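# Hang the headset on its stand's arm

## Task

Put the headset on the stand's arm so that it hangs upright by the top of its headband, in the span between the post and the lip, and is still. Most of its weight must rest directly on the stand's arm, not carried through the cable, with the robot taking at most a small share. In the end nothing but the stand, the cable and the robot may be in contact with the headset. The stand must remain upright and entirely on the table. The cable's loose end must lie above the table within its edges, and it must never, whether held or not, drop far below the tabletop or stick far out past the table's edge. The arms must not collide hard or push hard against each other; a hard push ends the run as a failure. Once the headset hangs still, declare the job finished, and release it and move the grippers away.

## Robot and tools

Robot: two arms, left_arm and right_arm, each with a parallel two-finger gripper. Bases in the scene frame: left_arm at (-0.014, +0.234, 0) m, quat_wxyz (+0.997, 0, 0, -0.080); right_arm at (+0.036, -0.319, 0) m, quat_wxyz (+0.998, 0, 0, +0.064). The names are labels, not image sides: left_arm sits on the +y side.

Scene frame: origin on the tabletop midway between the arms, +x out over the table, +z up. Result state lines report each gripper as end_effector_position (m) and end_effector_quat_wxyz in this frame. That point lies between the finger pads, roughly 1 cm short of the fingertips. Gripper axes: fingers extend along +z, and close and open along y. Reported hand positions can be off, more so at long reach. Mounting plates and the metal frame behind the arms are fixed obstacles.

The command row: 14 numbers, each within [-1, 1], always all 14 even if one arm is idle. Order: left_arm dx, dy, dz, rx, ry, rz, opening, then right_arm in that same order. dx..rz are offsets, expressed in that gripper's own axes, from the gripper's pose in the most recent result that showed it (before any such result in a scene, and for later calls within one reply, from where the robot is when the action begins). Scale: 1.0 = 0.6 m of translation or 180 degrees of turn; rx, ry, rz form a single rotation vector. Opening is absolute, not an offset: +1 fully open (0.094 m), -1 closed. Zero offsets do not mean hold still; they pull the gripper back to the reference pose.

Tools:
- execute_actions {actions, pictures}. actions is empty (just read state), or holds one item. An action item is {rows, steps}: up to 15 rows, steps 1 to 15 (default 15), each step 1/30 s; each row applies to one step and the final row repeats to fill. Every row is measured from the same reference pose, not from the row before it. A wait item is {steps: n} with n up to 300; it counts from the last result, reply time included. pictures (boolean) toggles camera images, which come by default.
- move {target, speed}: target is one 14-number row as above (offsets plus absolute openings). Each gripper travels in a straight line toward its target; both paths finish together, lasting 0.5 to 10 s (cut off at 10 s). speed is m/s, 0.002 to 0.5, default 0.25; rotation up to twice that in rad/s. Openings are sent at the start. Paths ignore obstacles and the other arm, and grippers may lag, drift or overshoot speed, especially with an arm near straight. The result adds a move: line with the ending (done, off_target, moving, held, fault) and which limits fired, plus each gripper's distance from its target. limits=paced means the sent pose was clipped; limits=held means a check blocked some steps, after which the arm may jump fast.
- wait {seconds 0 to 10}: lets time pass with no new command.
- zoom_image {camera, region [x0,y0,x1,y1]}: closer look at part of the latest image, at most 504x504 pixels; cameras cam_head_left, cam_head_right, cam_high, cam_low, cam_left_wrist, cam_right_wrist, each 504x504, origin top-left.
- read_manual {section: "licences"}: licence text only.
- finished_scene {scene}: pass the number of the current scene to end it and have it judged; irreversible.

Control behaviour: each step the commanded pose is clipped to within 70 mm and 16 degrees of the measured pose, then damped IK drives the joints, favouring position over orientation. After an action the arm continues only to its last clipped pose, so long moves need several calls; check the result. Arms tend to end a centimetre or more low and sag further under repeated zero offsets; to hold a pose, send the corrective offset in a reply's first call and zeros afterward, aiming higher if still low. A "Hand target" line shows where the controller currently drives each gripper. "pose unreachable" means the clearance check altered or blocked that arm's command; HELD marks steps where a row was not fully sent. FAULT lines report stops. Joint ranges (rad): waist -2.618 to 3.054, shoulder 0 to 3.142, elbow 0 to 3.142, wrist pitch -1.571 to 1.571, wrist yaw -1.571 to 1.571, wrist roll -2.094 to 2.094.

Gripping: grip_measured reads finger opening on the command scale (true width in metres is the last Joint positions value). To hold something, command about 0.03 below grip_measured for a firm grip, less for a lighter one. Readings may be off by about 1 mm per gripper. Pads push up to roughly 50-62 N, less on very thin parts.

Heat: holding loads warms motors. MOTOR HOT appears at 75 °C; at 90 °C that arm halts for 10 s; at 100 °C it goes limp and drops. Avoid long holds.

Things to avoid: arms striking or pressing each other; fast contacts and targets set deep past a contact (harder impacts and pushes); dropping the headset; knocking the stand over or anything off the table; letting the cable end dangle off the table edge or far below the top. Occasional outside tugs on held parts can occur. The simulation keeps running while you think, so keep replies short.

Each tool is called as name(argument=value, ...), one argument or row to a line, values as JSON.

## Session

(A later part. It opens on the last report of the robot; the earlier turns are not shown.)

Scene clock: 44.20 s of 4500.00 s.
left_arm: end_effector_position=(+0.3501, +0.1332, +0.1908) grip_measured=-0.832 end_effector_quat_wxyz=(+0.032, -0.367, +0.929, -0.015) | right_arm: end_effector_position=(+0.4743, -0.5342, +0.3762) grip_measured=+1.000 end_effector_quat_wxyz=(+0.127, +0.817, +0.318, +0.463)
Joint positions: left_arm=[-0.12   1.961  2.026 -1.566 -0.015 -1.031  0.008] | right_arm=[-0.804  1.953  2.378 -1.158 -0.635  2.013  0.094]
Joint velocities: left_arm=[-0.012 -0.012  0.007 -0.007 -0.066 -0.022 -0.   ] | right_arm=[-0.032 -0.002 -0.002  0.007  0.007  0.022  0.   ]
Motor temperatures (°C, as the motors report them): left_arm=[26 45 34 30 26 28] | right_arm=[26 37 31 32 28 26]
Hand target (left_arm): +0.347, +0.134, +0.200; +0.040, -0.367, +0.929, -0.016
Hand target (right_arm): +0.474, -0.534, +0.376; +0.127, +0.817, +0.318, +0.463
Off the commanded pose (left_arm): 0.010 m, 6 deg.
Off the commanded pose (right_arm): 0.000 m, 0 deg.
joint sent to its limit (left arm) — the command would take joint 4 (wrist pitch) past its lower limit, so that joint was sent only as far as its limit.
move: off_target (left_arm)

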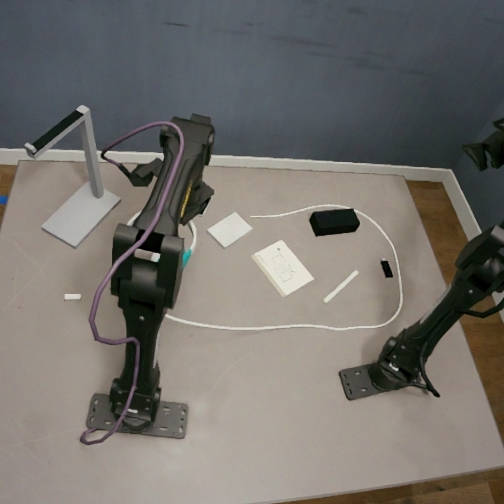

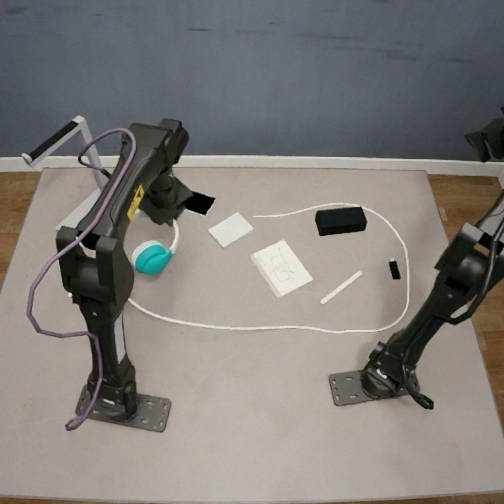

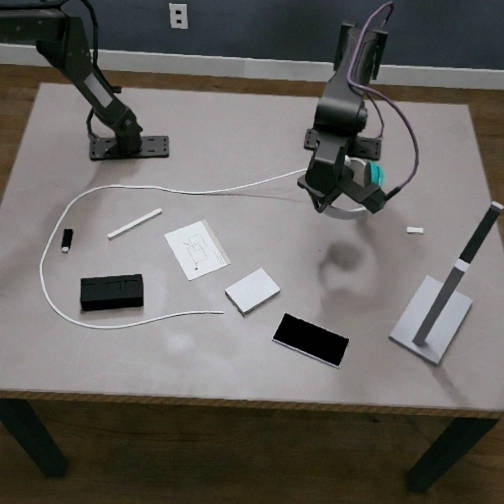

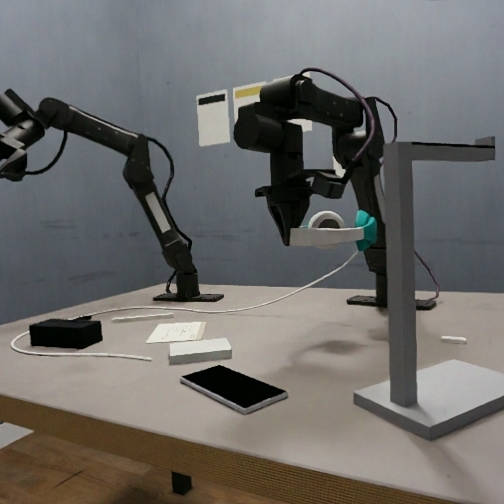

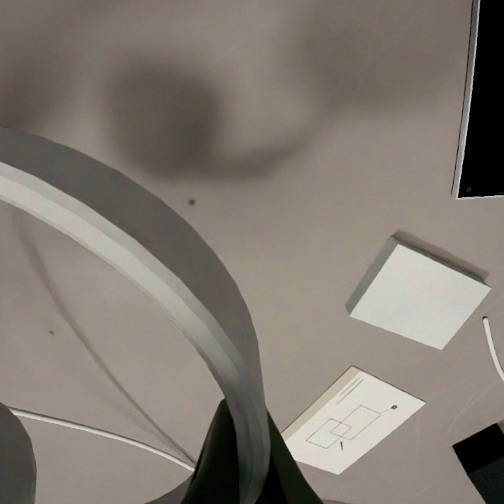

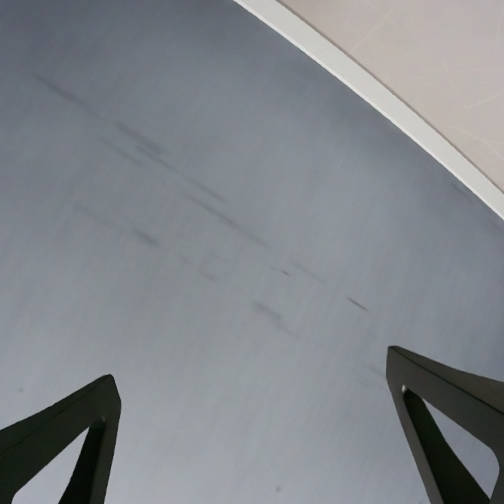

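move(
  target=[-0.218,0.25,-0.33,0.362,-0.314,-0.053,-1,0,0,0,0,0,0,1],
  speed=0.2,
)

Scene clock: 59.50 s of 4500.00 s.
left_arm: end_effector_position=(+0.3292, +0.3331, +0.3659) grip_measured=-0.831 end_effector_quat_wxyz=(+0.601, -0.355, +0.640, -0.320) | right_arm: end_effector_position=(+0.4743, -0.5342, +0.3762) grip_measured=+1.000 end_effector_quat_wxyz=(+0.127, +0.817, +0.318, +0.463)
Joint positions: left_arm=[ 0.681  0.983  0.927 -0.027  0.504 -0.956  0.008] | right_arm=[-0.804  1.953  2.378 -1.158 -0.635  2.013  0.094]
Joint velocities: left_arm=[ 0.007  0.007  0.007  0.022 -0.037 -0.022 -0.   ] | right_arm=[ 0.002 -0.007 -0.002 -0.007  0.051 -0.022  0.   ]
Motor temperatures (°C, as the motors report them): left_arm=[26 43 34 31 26 28] | right_arm=[26 38 31 32 28 26]
Hand target (left_arm): +0.325, +0.331, +0.388; +0.633, -0.325, +0.627, -0.318
Hand target (right_arm): +0.474, -0.534, +0.376; +0.127, +0.817, +0.318, +0.463
Off the commanded pose (left_arm): 0.021 m, 5 deg.
Off the commanded pose (right_arm): 0.000 m, 0 deg.
After step 90, 7.80 s passed at rest.
move: off_target (left_arm)

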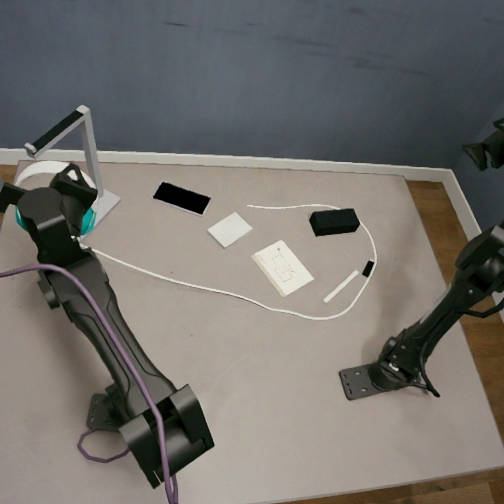

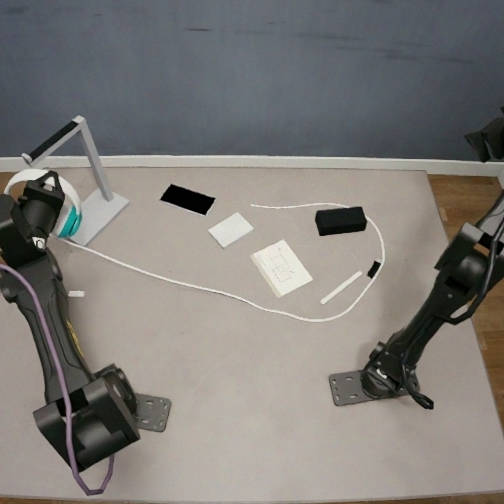

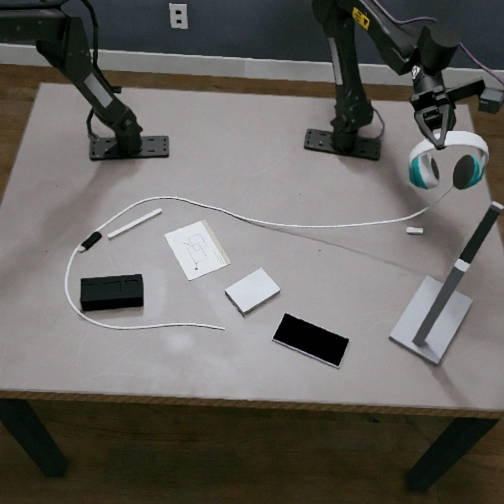

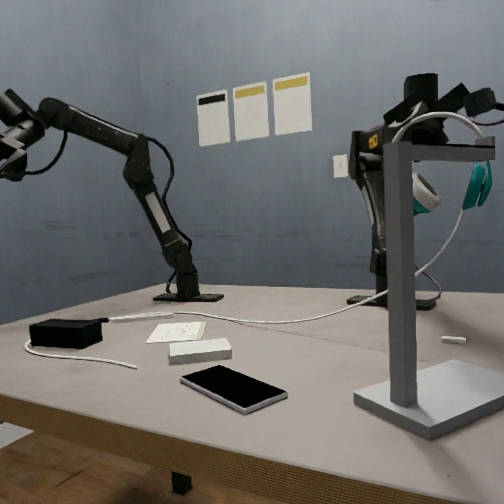

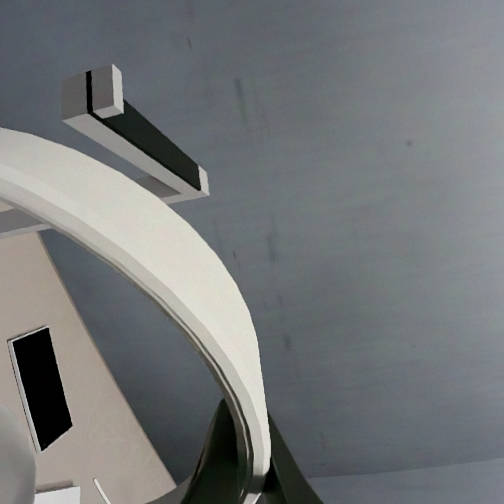

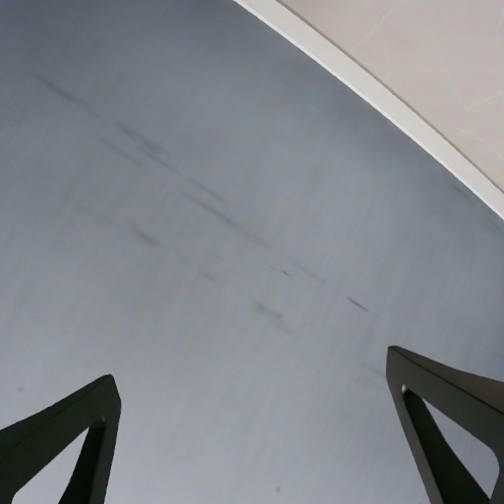

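move(
  target=[-0.135,0.018,0.115,0.036,0.056,-0.02,-1,0,0,0,0,0,0,1],
  speed=0.1,
)

Scene clock: 71.13 s of 4500.00 s.
left_arm: end_effector_position=(+0.3996, +0.4099, +0.3582) grip_measured=-0.831 end_effector_quat_wxyz=(+0.514, -0.354, +0.664, -0.412) | right_arm: end_effector_position=(+0.4743, -0.5342, +0.3762) grip_measured=+1.000 end_effector_quat_wxyz=(+0.127, +0.817, +0.318, +0.463)
Joint positions: left_arm=[ 0.872  1.487  1.306 -0.032  0.888 -0.999  0.008] | right_arm=[-0.804  1.953  2.378 -1.158 -0.635  2.013  0.094]
Joint velocities: left_arm=[ 0.007 -0.007 -0.012 -0.051  0.095 -0.022 -0.001] | right_arm=[-0.002  0.007  0.002 -0.037  0.037 -0.022  0.   ]
Motor temperatures (°C, as the motors report them): left_arm=[26 40 34 34 26 28] | right_arm=[26 38 31 32 28 26]
Hand target (left_arm): +0.397, +0.408, +0.393; +0.552, -0.310, +0.660, -0.404
Hand target (right_arm): +0.474, -0.534, +0.376; +0.127, +0.817, +0.318, +0.463
Off the commanded pose (left_arm): 0.038 m, 7 deg.
Off the commanded pose (right_arm): 0.000 m, 0 deg.
After step 90, 7.07 s passed at rest.
move: off_target (left_arm)

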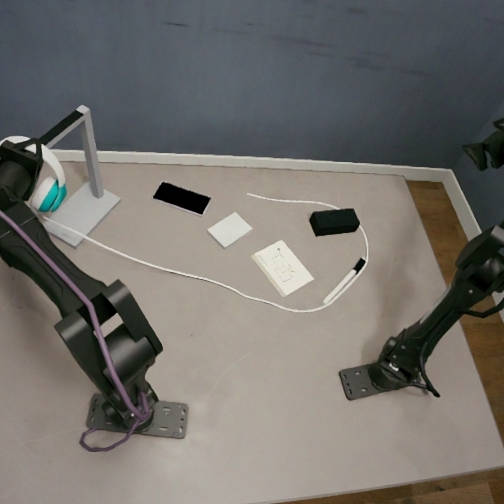

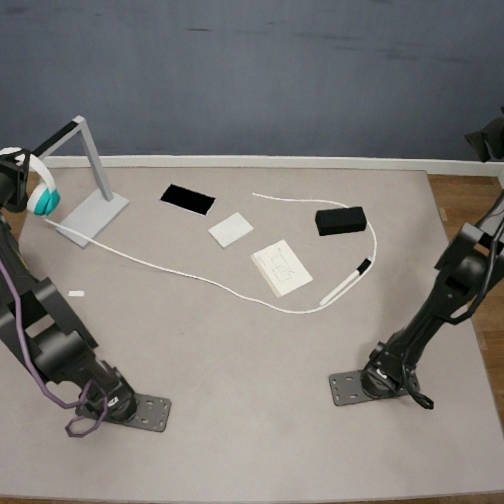

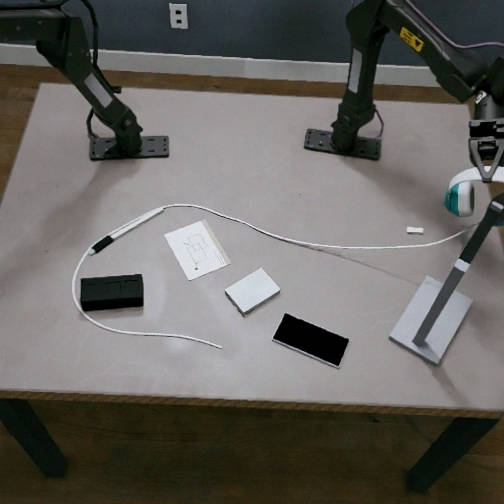

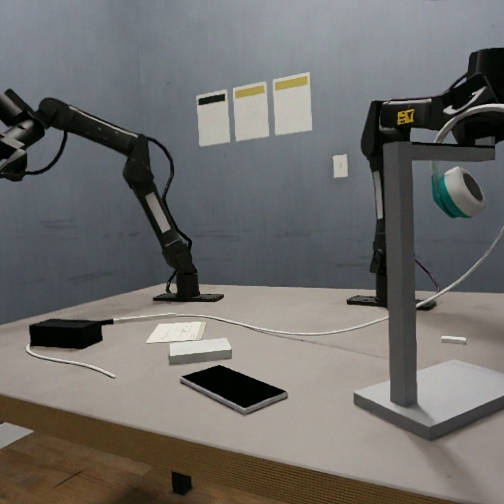

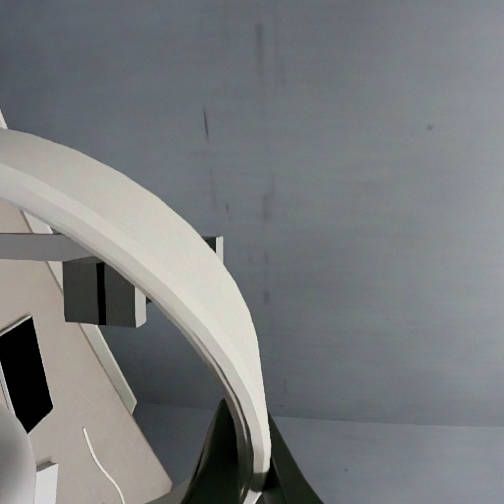

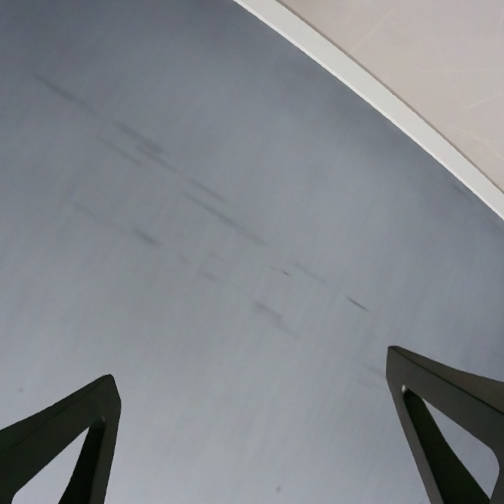

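move(
  target=[-0.04,-0.09,0,0.05,-0.022,0.05,-1,0,0,0,0,0,0,1],
  speed=0.08,
)

Scene clock: 85.53 s of 4500.00 s.
left_arm: end_effector_position=(+0.4069, +0.4158, +0.3812) grip_measured=-0.831 end_effector_quat_wxyz=(+0.556, -0.322, +0.644, -0.416) | right_arm: end_effector_position=(+0.4743, -0.5342, +0.3762) grip_measured=+1.000 end_effector_quat_wxyz=(+0.127, +0.817, +0.318, +0.463)
Joint positions: left_arm=[ 0.872  1.508  1.306  0.144  0.89  -1.062  0.008] | right_arm=[-0.804  1.953  2.378 -1.158 -0.635  2.013  0.094]
Joint velocities: left_arm=[-0.007 -0.012  0.002  0.037  0.007 -0.007 -0.   ] | right_arm=[ 0.017  0.002 -0.022  0.007  0.037  0.022  0.   ]
Motor temperatures (°C, as the motors report them): left_arm=[26 40 37 35 26 28] | right_arm=[26 39 31 33 28 26]
Hand target (left_arm): +0.405, +0.409, +0.415; +0.593, -0.274, +0.638, -0.407
Hand target (right_arm): +0.474, -0.534, +0.376; +0.127, +0.817, +0.318, +0.463
Off the commanded pose (left_arm): 0.036 m, 7 deg.
Off the commanded pose (right_arm): 0.000 m, 0 deg.
After step 90, 9.53 s passed at rest.
move: off_target (left_arm)

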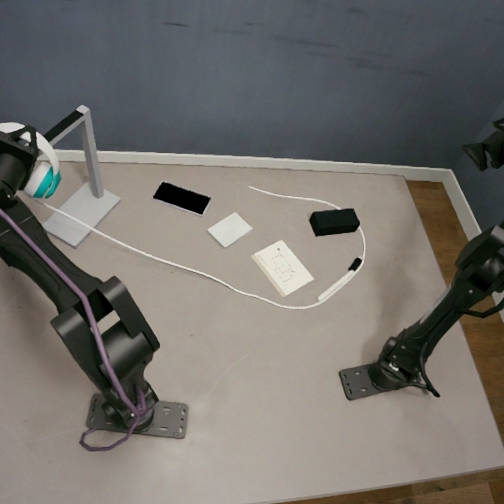

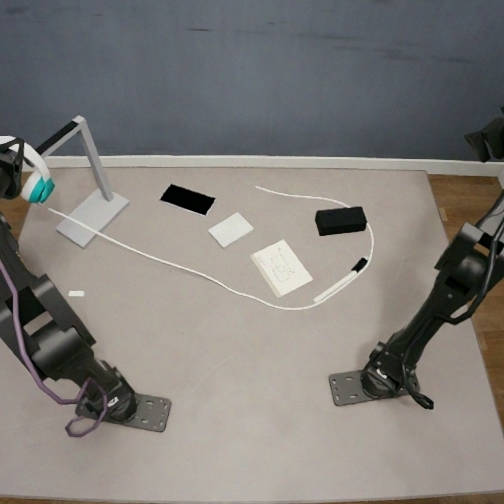

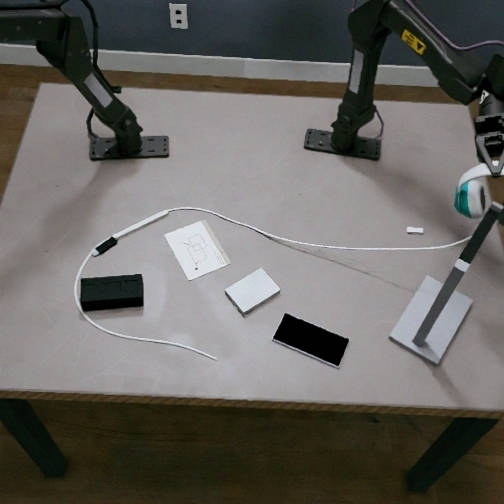

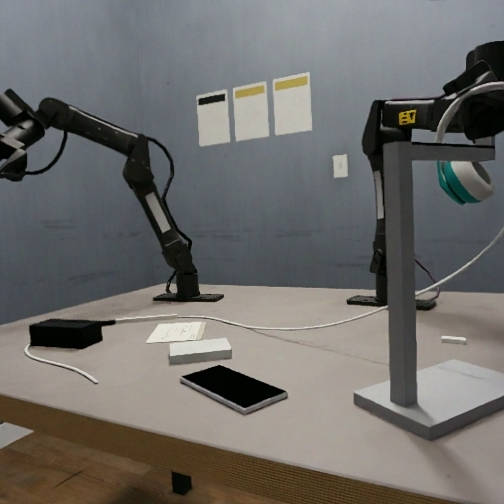

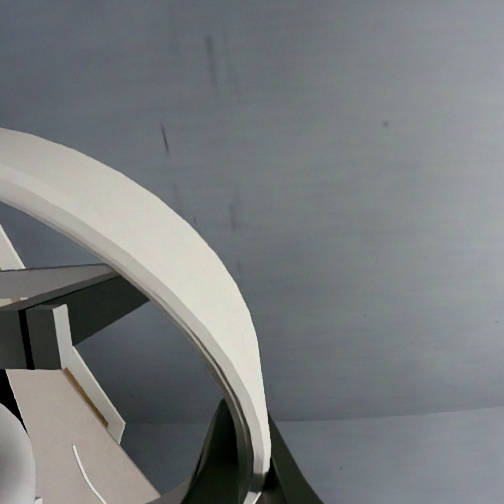

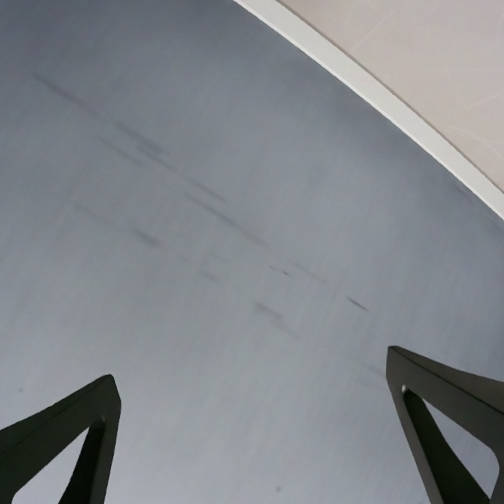

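move(
  target=[0.03,-0.06,0.08,0.02,-0.01,0.03,-1,0,0,0,0,0,0,1],
  speed=0.05,
)

Scene clock: 93.93 s of 4500.00 s.
left_arm: end_effector_position=(+0.4479, +0.3766, +0.3683) grip_measured=-0.831 end_effector_quat_wxyz=(+0.550, -0.322, +0.649, -0.416) | right_arm: end_effector_position=(+0.4743, -0.5342, +0.3762) grip_measured=+1.000 end_effector_quat_wxyz=(+0.127, +0.817, +0.318, +0.463)
Joint positions: left_arm=[ 0.706  1.55   1.306  0.178  0.733 -1.065  0.008] | right_arm=[-0.804  1.953  2.378 -1.158 -0.635  2.013  0.094]
Joint velocities: left_arm=[-0.007 -0.007 -0.012 -0.037  0.007 -0.051  0.001] | right_arm=[-0.012  0.017  0.002 -0.037  0.051  0.066  0.   ]
Motor temperatures (°C, as the motors report them): left_arm=[26 40 37 36 26 28] | right_arm=[26 39 32 33 28 26]
Hand target (left_arm): +0.447, +0.375, +0.403; +0.594, -0.282, +0.636, -0.404
Hand target (right_arm): +0.474, -0.534, +0.376; +0.127, +0.817, +0.318, +0.463
Off the commanded pose (left_arm): 0.035 m, 7 deg.
Off the commanded pose (right_arm): 0.000 m, 0 deg.
After step 90, 3.80 s passed at rest.
move: off_target (left_arm)

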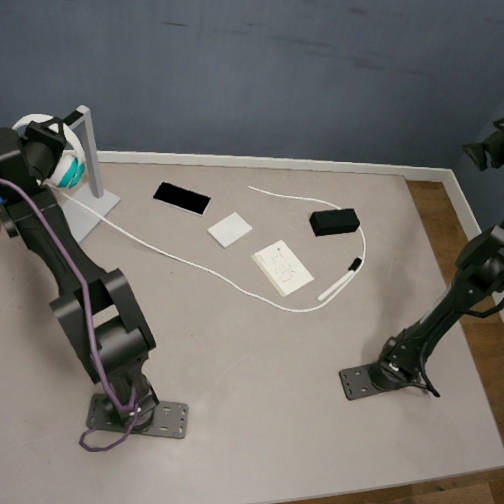

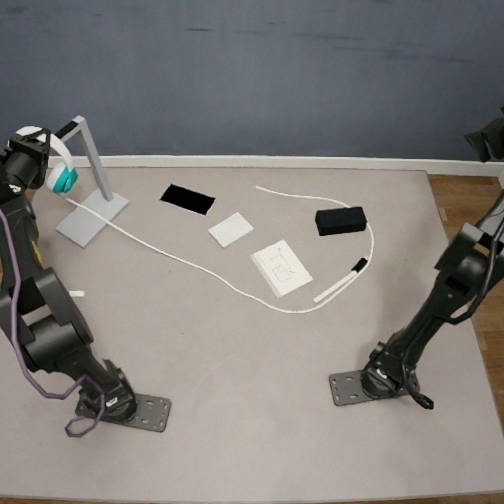

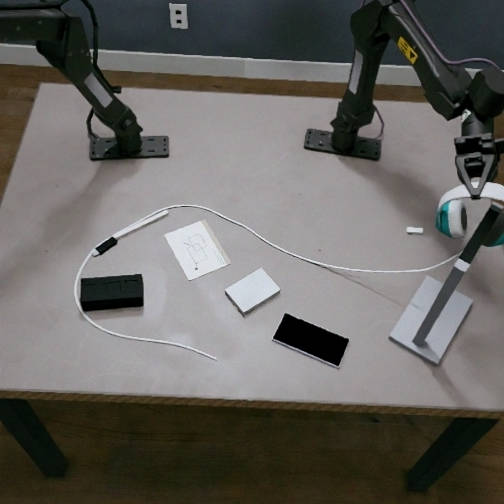

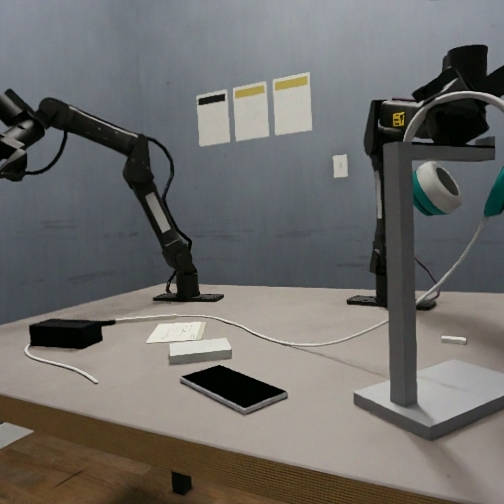

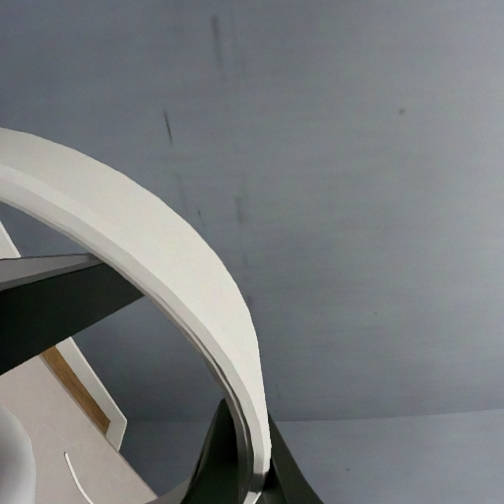

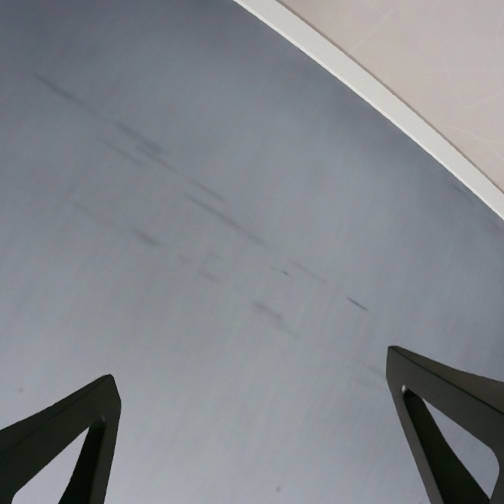

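Band is about at the lip. Forward along the arm.

move(
  target=[0.02,-0.055,0.13,0.035,-0.015,0.04,-1,0,0,0,0,0,0,1],
  speed=0.05,
)

Scene clock: 101.70 s of 4500.00 s.
left_arm: end_effector_position=(+0.5188, +0.3380, +0.3441) grip_measured=-0.831 end_effector_quat_wxyz=(+0.557, -0.303, +0.653, -0.415) | right_arm: end_effector_position=(+0.4743, -0.5342, +0.3762) grip_measured=+1.000 end_effector_quat_wxyz=(+0.127, +0.817, +0.318, +0.463)
Joint positions: left_arm=[ 0.531  1.738  1.397  0.298  0.577 -1.05   0.008] | right_arm=[-0.804  1.953  2.378 -1.158 -0.635  2.013  0.094]
Joint velocities: left_arm=[ 0.002  0.012  0.002 -0.066  0.066  0.022 -0.   ] | right_arm=[-0.002 -0.012 -0.002  0.022  0.007  0.051  0.   ]
Motor temperatures (°C, as the motors report them): left_arm=[26 40 37 37 26 28] | right_arm=[26 39 32 33 28 26]
Hand target (left_arm): +0.517, +0.336, +0.388; +0.607, -0.261, +0.631, -0.408
Hand target (right_arm): +0.474, -0.534, +0.376; +0.127, +0.817, +0.318, +0.463
Off the commanded pose (left_arm): 0.045 m, 8 deg.
Off the commanded pose (right_arm): 0.000 m, 0 deg.
After step 90, 2.70 s passed at rest.
move: off_target (left_arm)

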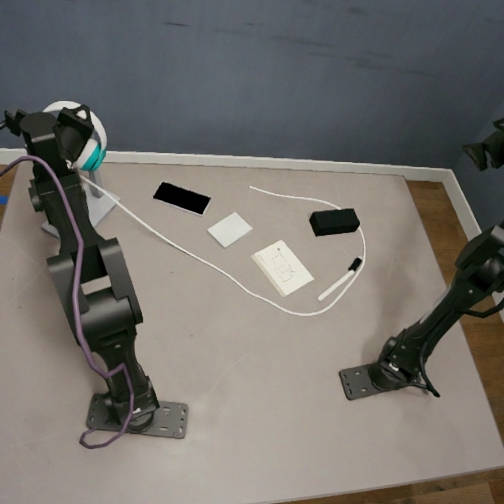

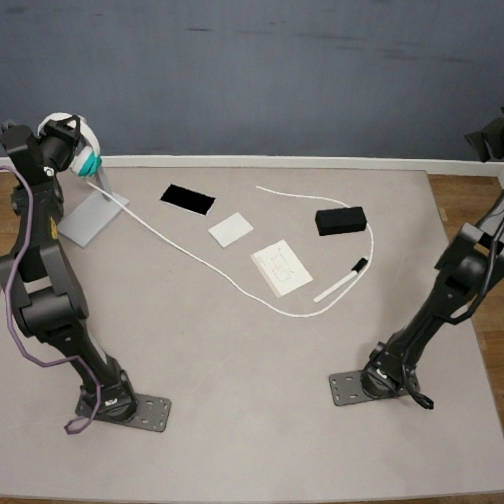

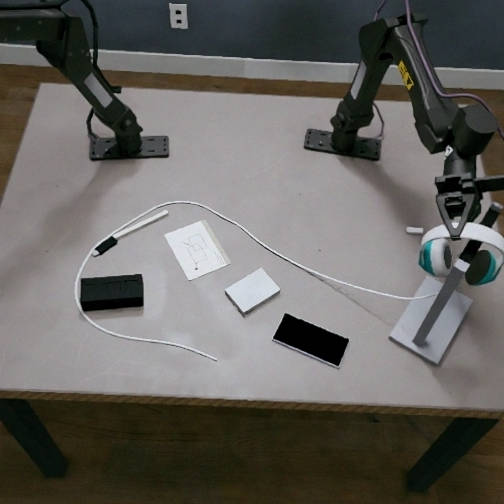

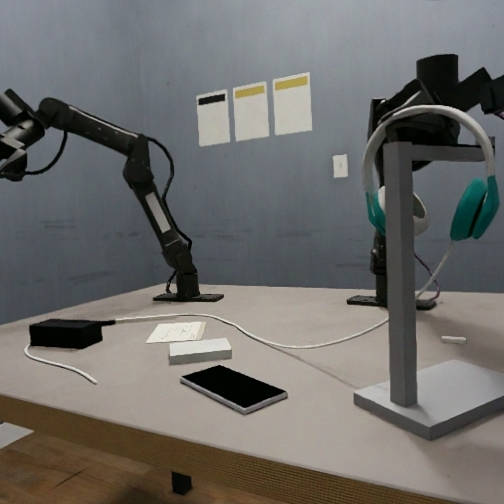

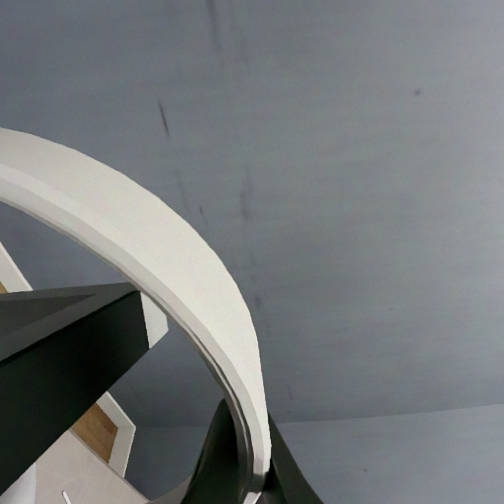

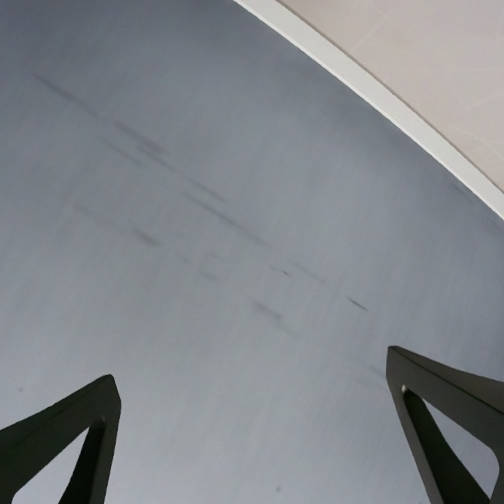

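move(
  target=[0.035,-0.015,-0.015,0.035,-0.015,0.04,-1,0,0,0,0,0,0,1],
  speed=0.02,
)

Scene clock: 112.03 s of 4500.00 s.
left_arm: end_effector_position=(+0.5121, +0.3267, +0.3108) grip_measured=-0.831 end_effector_quat_wxyz=(+0.580, -0.276, +0.649, -0.407) | right_arm: end_effector_position=(+0.4743, -0.5342, +0.3762) grip_measured=+1.000 end_effector_quat_wxyz=(+0.127, +0.817, +0.318, +0.463)
Joint positions: left_arm=[ 0.511  1.732  1.213  0.523  0.562 -1.018  0.008] | right_arm=[-0.804  1.953  2.378 -1.158 -0.635  2.013  0.094]
Joint velocities: left_arm=[-0.007  0.002 -0.012 -0.022 -0.007  0.081 -0.001] | right_arm=[-0.017 -0.002 -0.012 -0.007  0.051 -0.051  0.   ]
Motor temperatures (°C, as the motors report them): left_arm=[26 42 37 38 26 28] | right_arm=[26 40 32 33 28 26]
Hand target (left_arm): +0.505, +0.318, +0.342; +0.613, -0.241, +0.634, -0.406
Hand target (right_arm): +0.474, -0.534, +0.376; +0.127, +0.817, +0.318, +0.463
Off the commanded pose (left_arm): 0.033 m, 6 deg.
Off the commanded pose (right_arm): 0.000 m, 0 deg.
After step 90, 2.87 s passed at rest.
move: off_target (left_arm)

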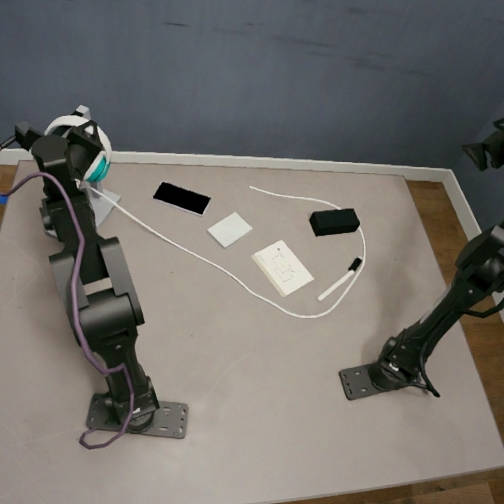

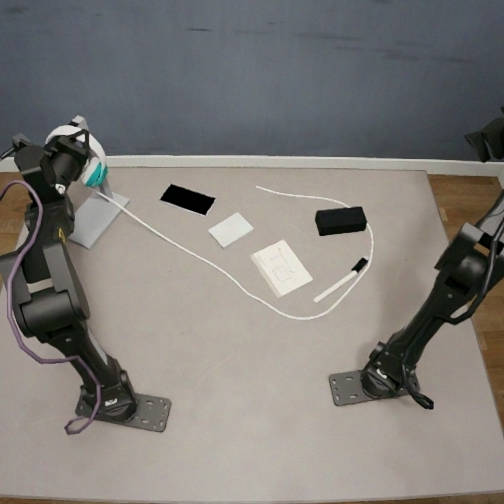

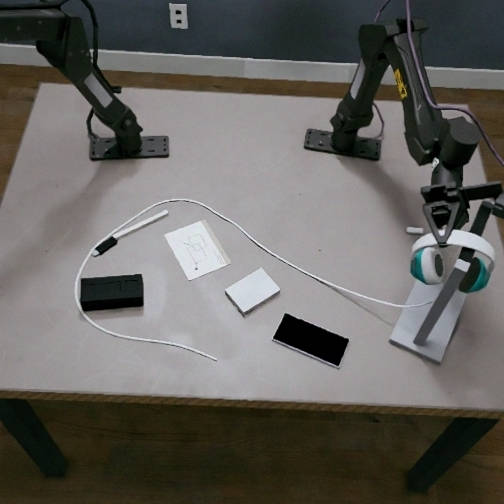

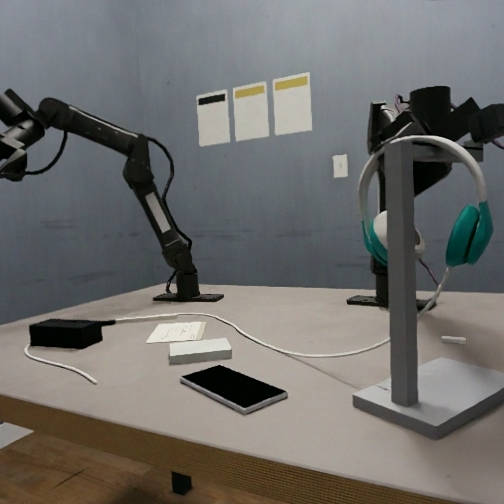

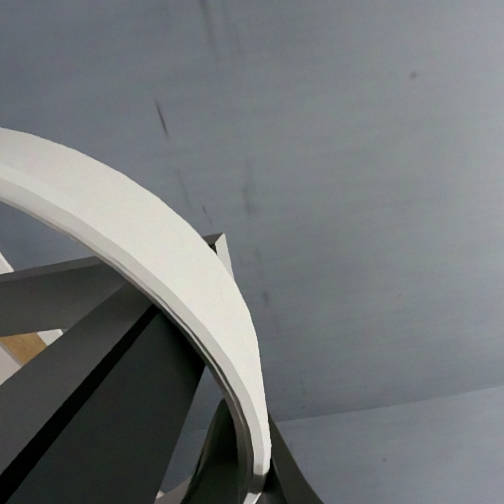

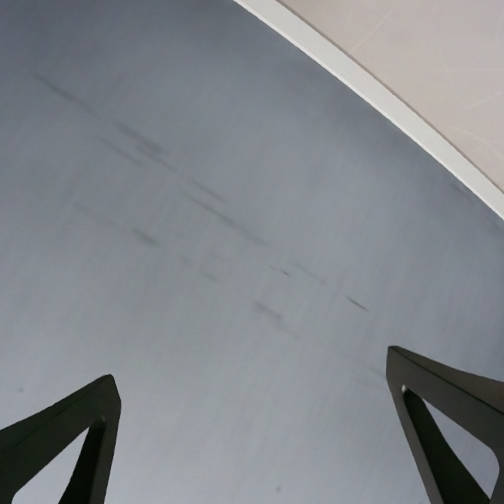

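move(
  target=[0.01,-0.055,0,0.03,-0.01,0.03,-1,0,0,0,0,0,0,1],
  speed=0.02,
)

move(
  target=[0,-0.02,0,0,0,0,-0.55,0,0,0,0,0,0,1],
  speed=0.02,
)

Scene clock: 121.73 s of 4500.00 s.
left_arm: end_effector_position=(+0.5131, +0.3150, +0.3102) grip_measured=-0.831 end_effector_quat_wxyz=(+0.594, -0.257, +0.646, -0.404) | right_arm: end_effector_position=(+0.4743, -0.5342, +0.3762) grip_measured=+1.000 end_effector_quat_wxyz=(+0.127, +0.817, +0.318, +0.463)
Joint positions: left_arm=[ 0.483  1.734  1.181  0.593  0.542 -0.997  0.008] | right_arm=[-0.804  1.953  2.378 -1.158 -0.635  2.013  0.094]
Joint velocities: left_arm=[ 0.017 -0.012  0.002 -0.022 -0.022  0.037 -0.   ] | right_arm=[ 0.012 -0.012  0.007  0.022  0.007 -0.007  0.   ]
Motor temperatures (°C, as the motors report them): left_arm=[26 44 36 38 26 28] | right_arm=[26 40 32 33 28 26]
Hand target (left_arm): +0.507, +0.305, +0.336; +0.621, -0.225, +0.633, -0.405
Hand target (right_arm): +0.474, -0.534, +0.376; +0.127, +0.817, +0.318, +0.463
Off the commanded pose (left_arm): 0.028 m, 5 deg.
Off the commanded pose (right_arm): 0.000 m, 0 deg.
After step 90, 3.07 s passed at rest.
move: off_target (left_arm)

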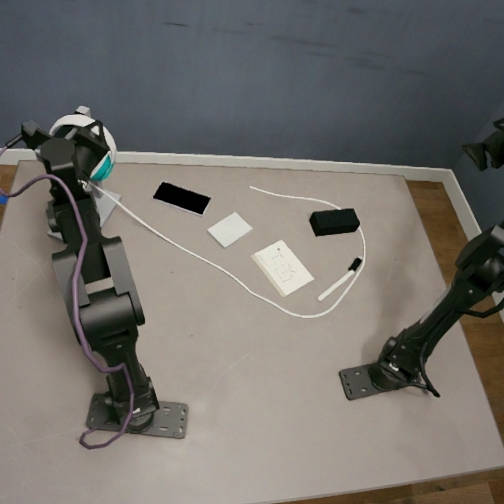

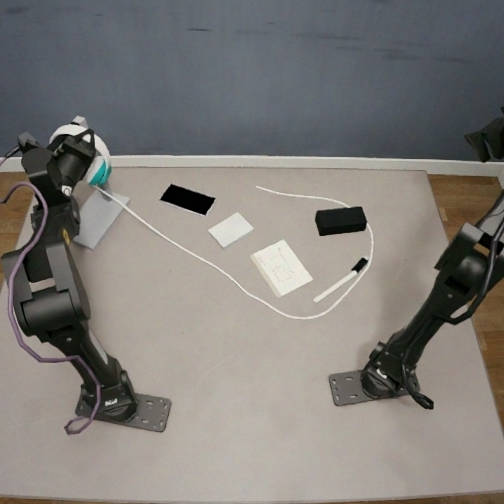

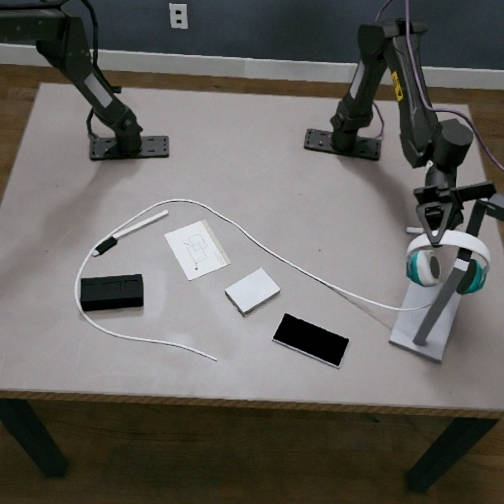

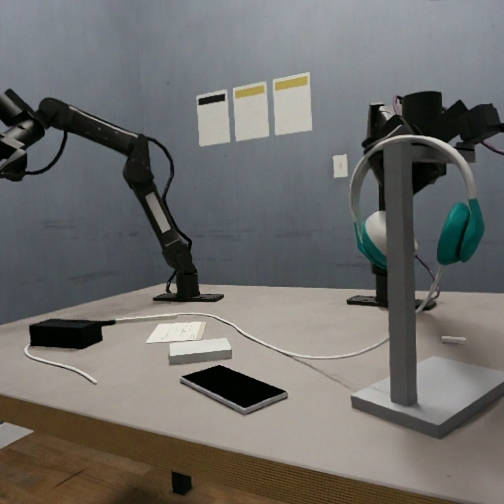

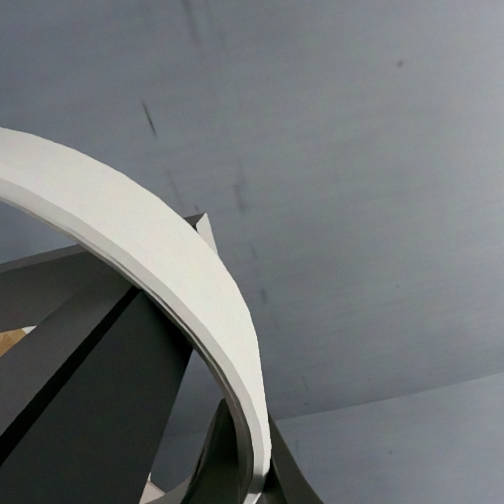

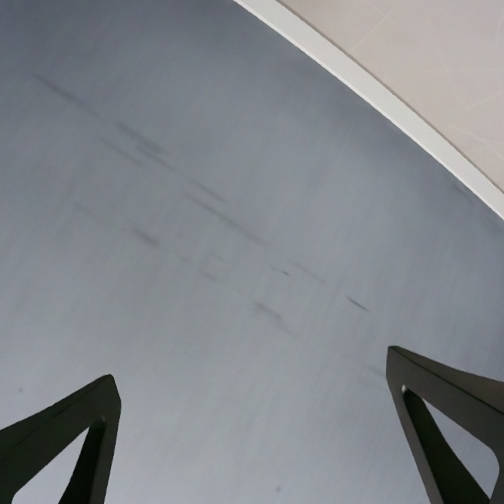

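Scene clock: 122.57 s of 4500.00 s.
left_arm: end_effector_position=(+0.5138, +0.3163, +0.3031) grip_measured=-0.552 end_effector_quat_wxyz=(+0.585, -0.270, +0.651, -0.402) | right_arm: end_effector_position=(+0.4743, -0.5342, +0.3762) grip_measured=+1.000 end_effector_quat_wxyz=(+0.127, +0.817, +0.318, +0.463)
Joint positions: left_arm=[ 0.482  1.734  1.181  0.561  0.531 -0.999  0.021] | right_arm=[-0.804  1.953  2.378 -1.158 -0.635  2.013  0.094]
Joint velocities: left_arm=[-0.007  0.007 -0.007  0.081 -0.066 -0.037 -0.001] | right_arm=[ 0.007 -0.007  0.002  0.007 -0.037  0.066  0.   ]
Motor temperatures (°C, as the motors report them): left_arm=[26 44 36 38 26 28] | right_arm=[26 40 32 33 28 26]
Hand target (left_arm): +0.511, +0.309, +0.320; +0.594, -0.258, +0.645, -0.405
Hand target (right_arm): +0.474, -0.534, +0.376; +0.127, +0.817, +0.318, +0.463
Off the commanded pose (left_arm): 0.019 m, 2 deg.
Off the commanded pose (right_arm): 0.000 m, 0 deg.
move: off_target (left_arm)

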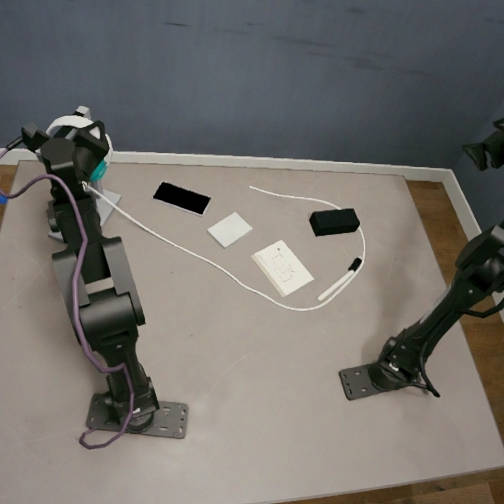

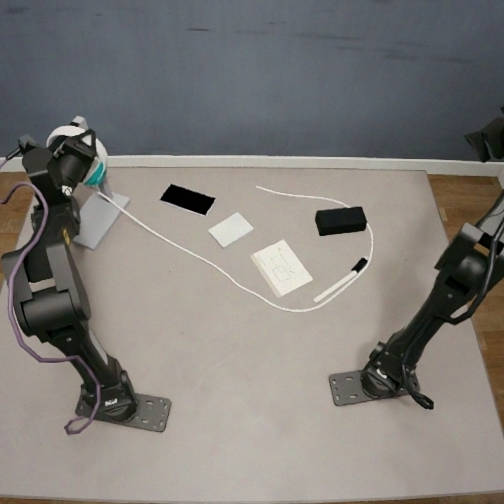

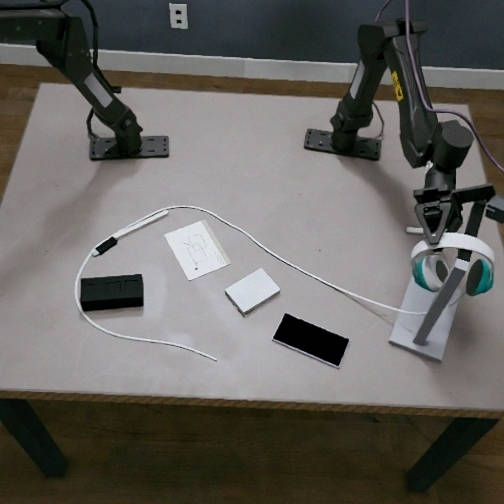

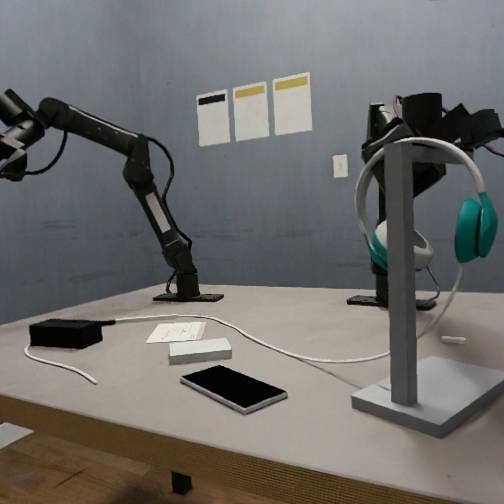

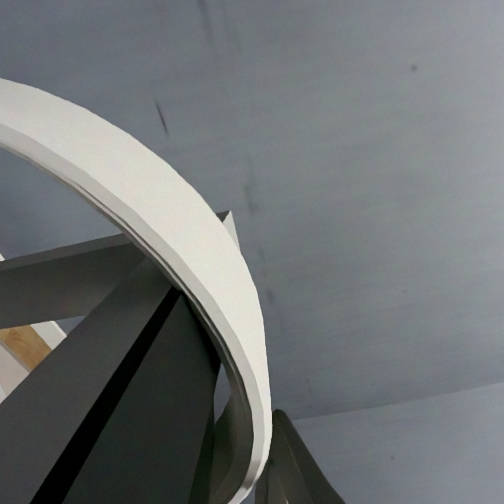

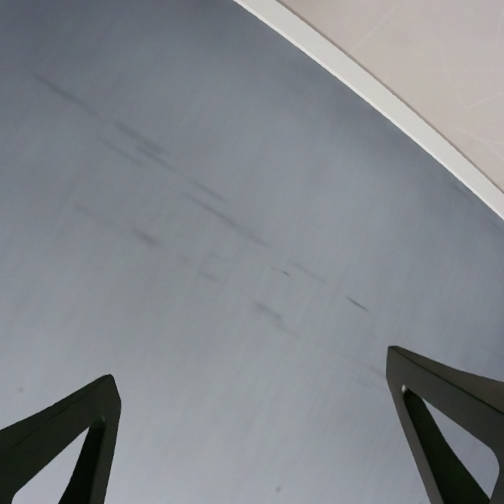

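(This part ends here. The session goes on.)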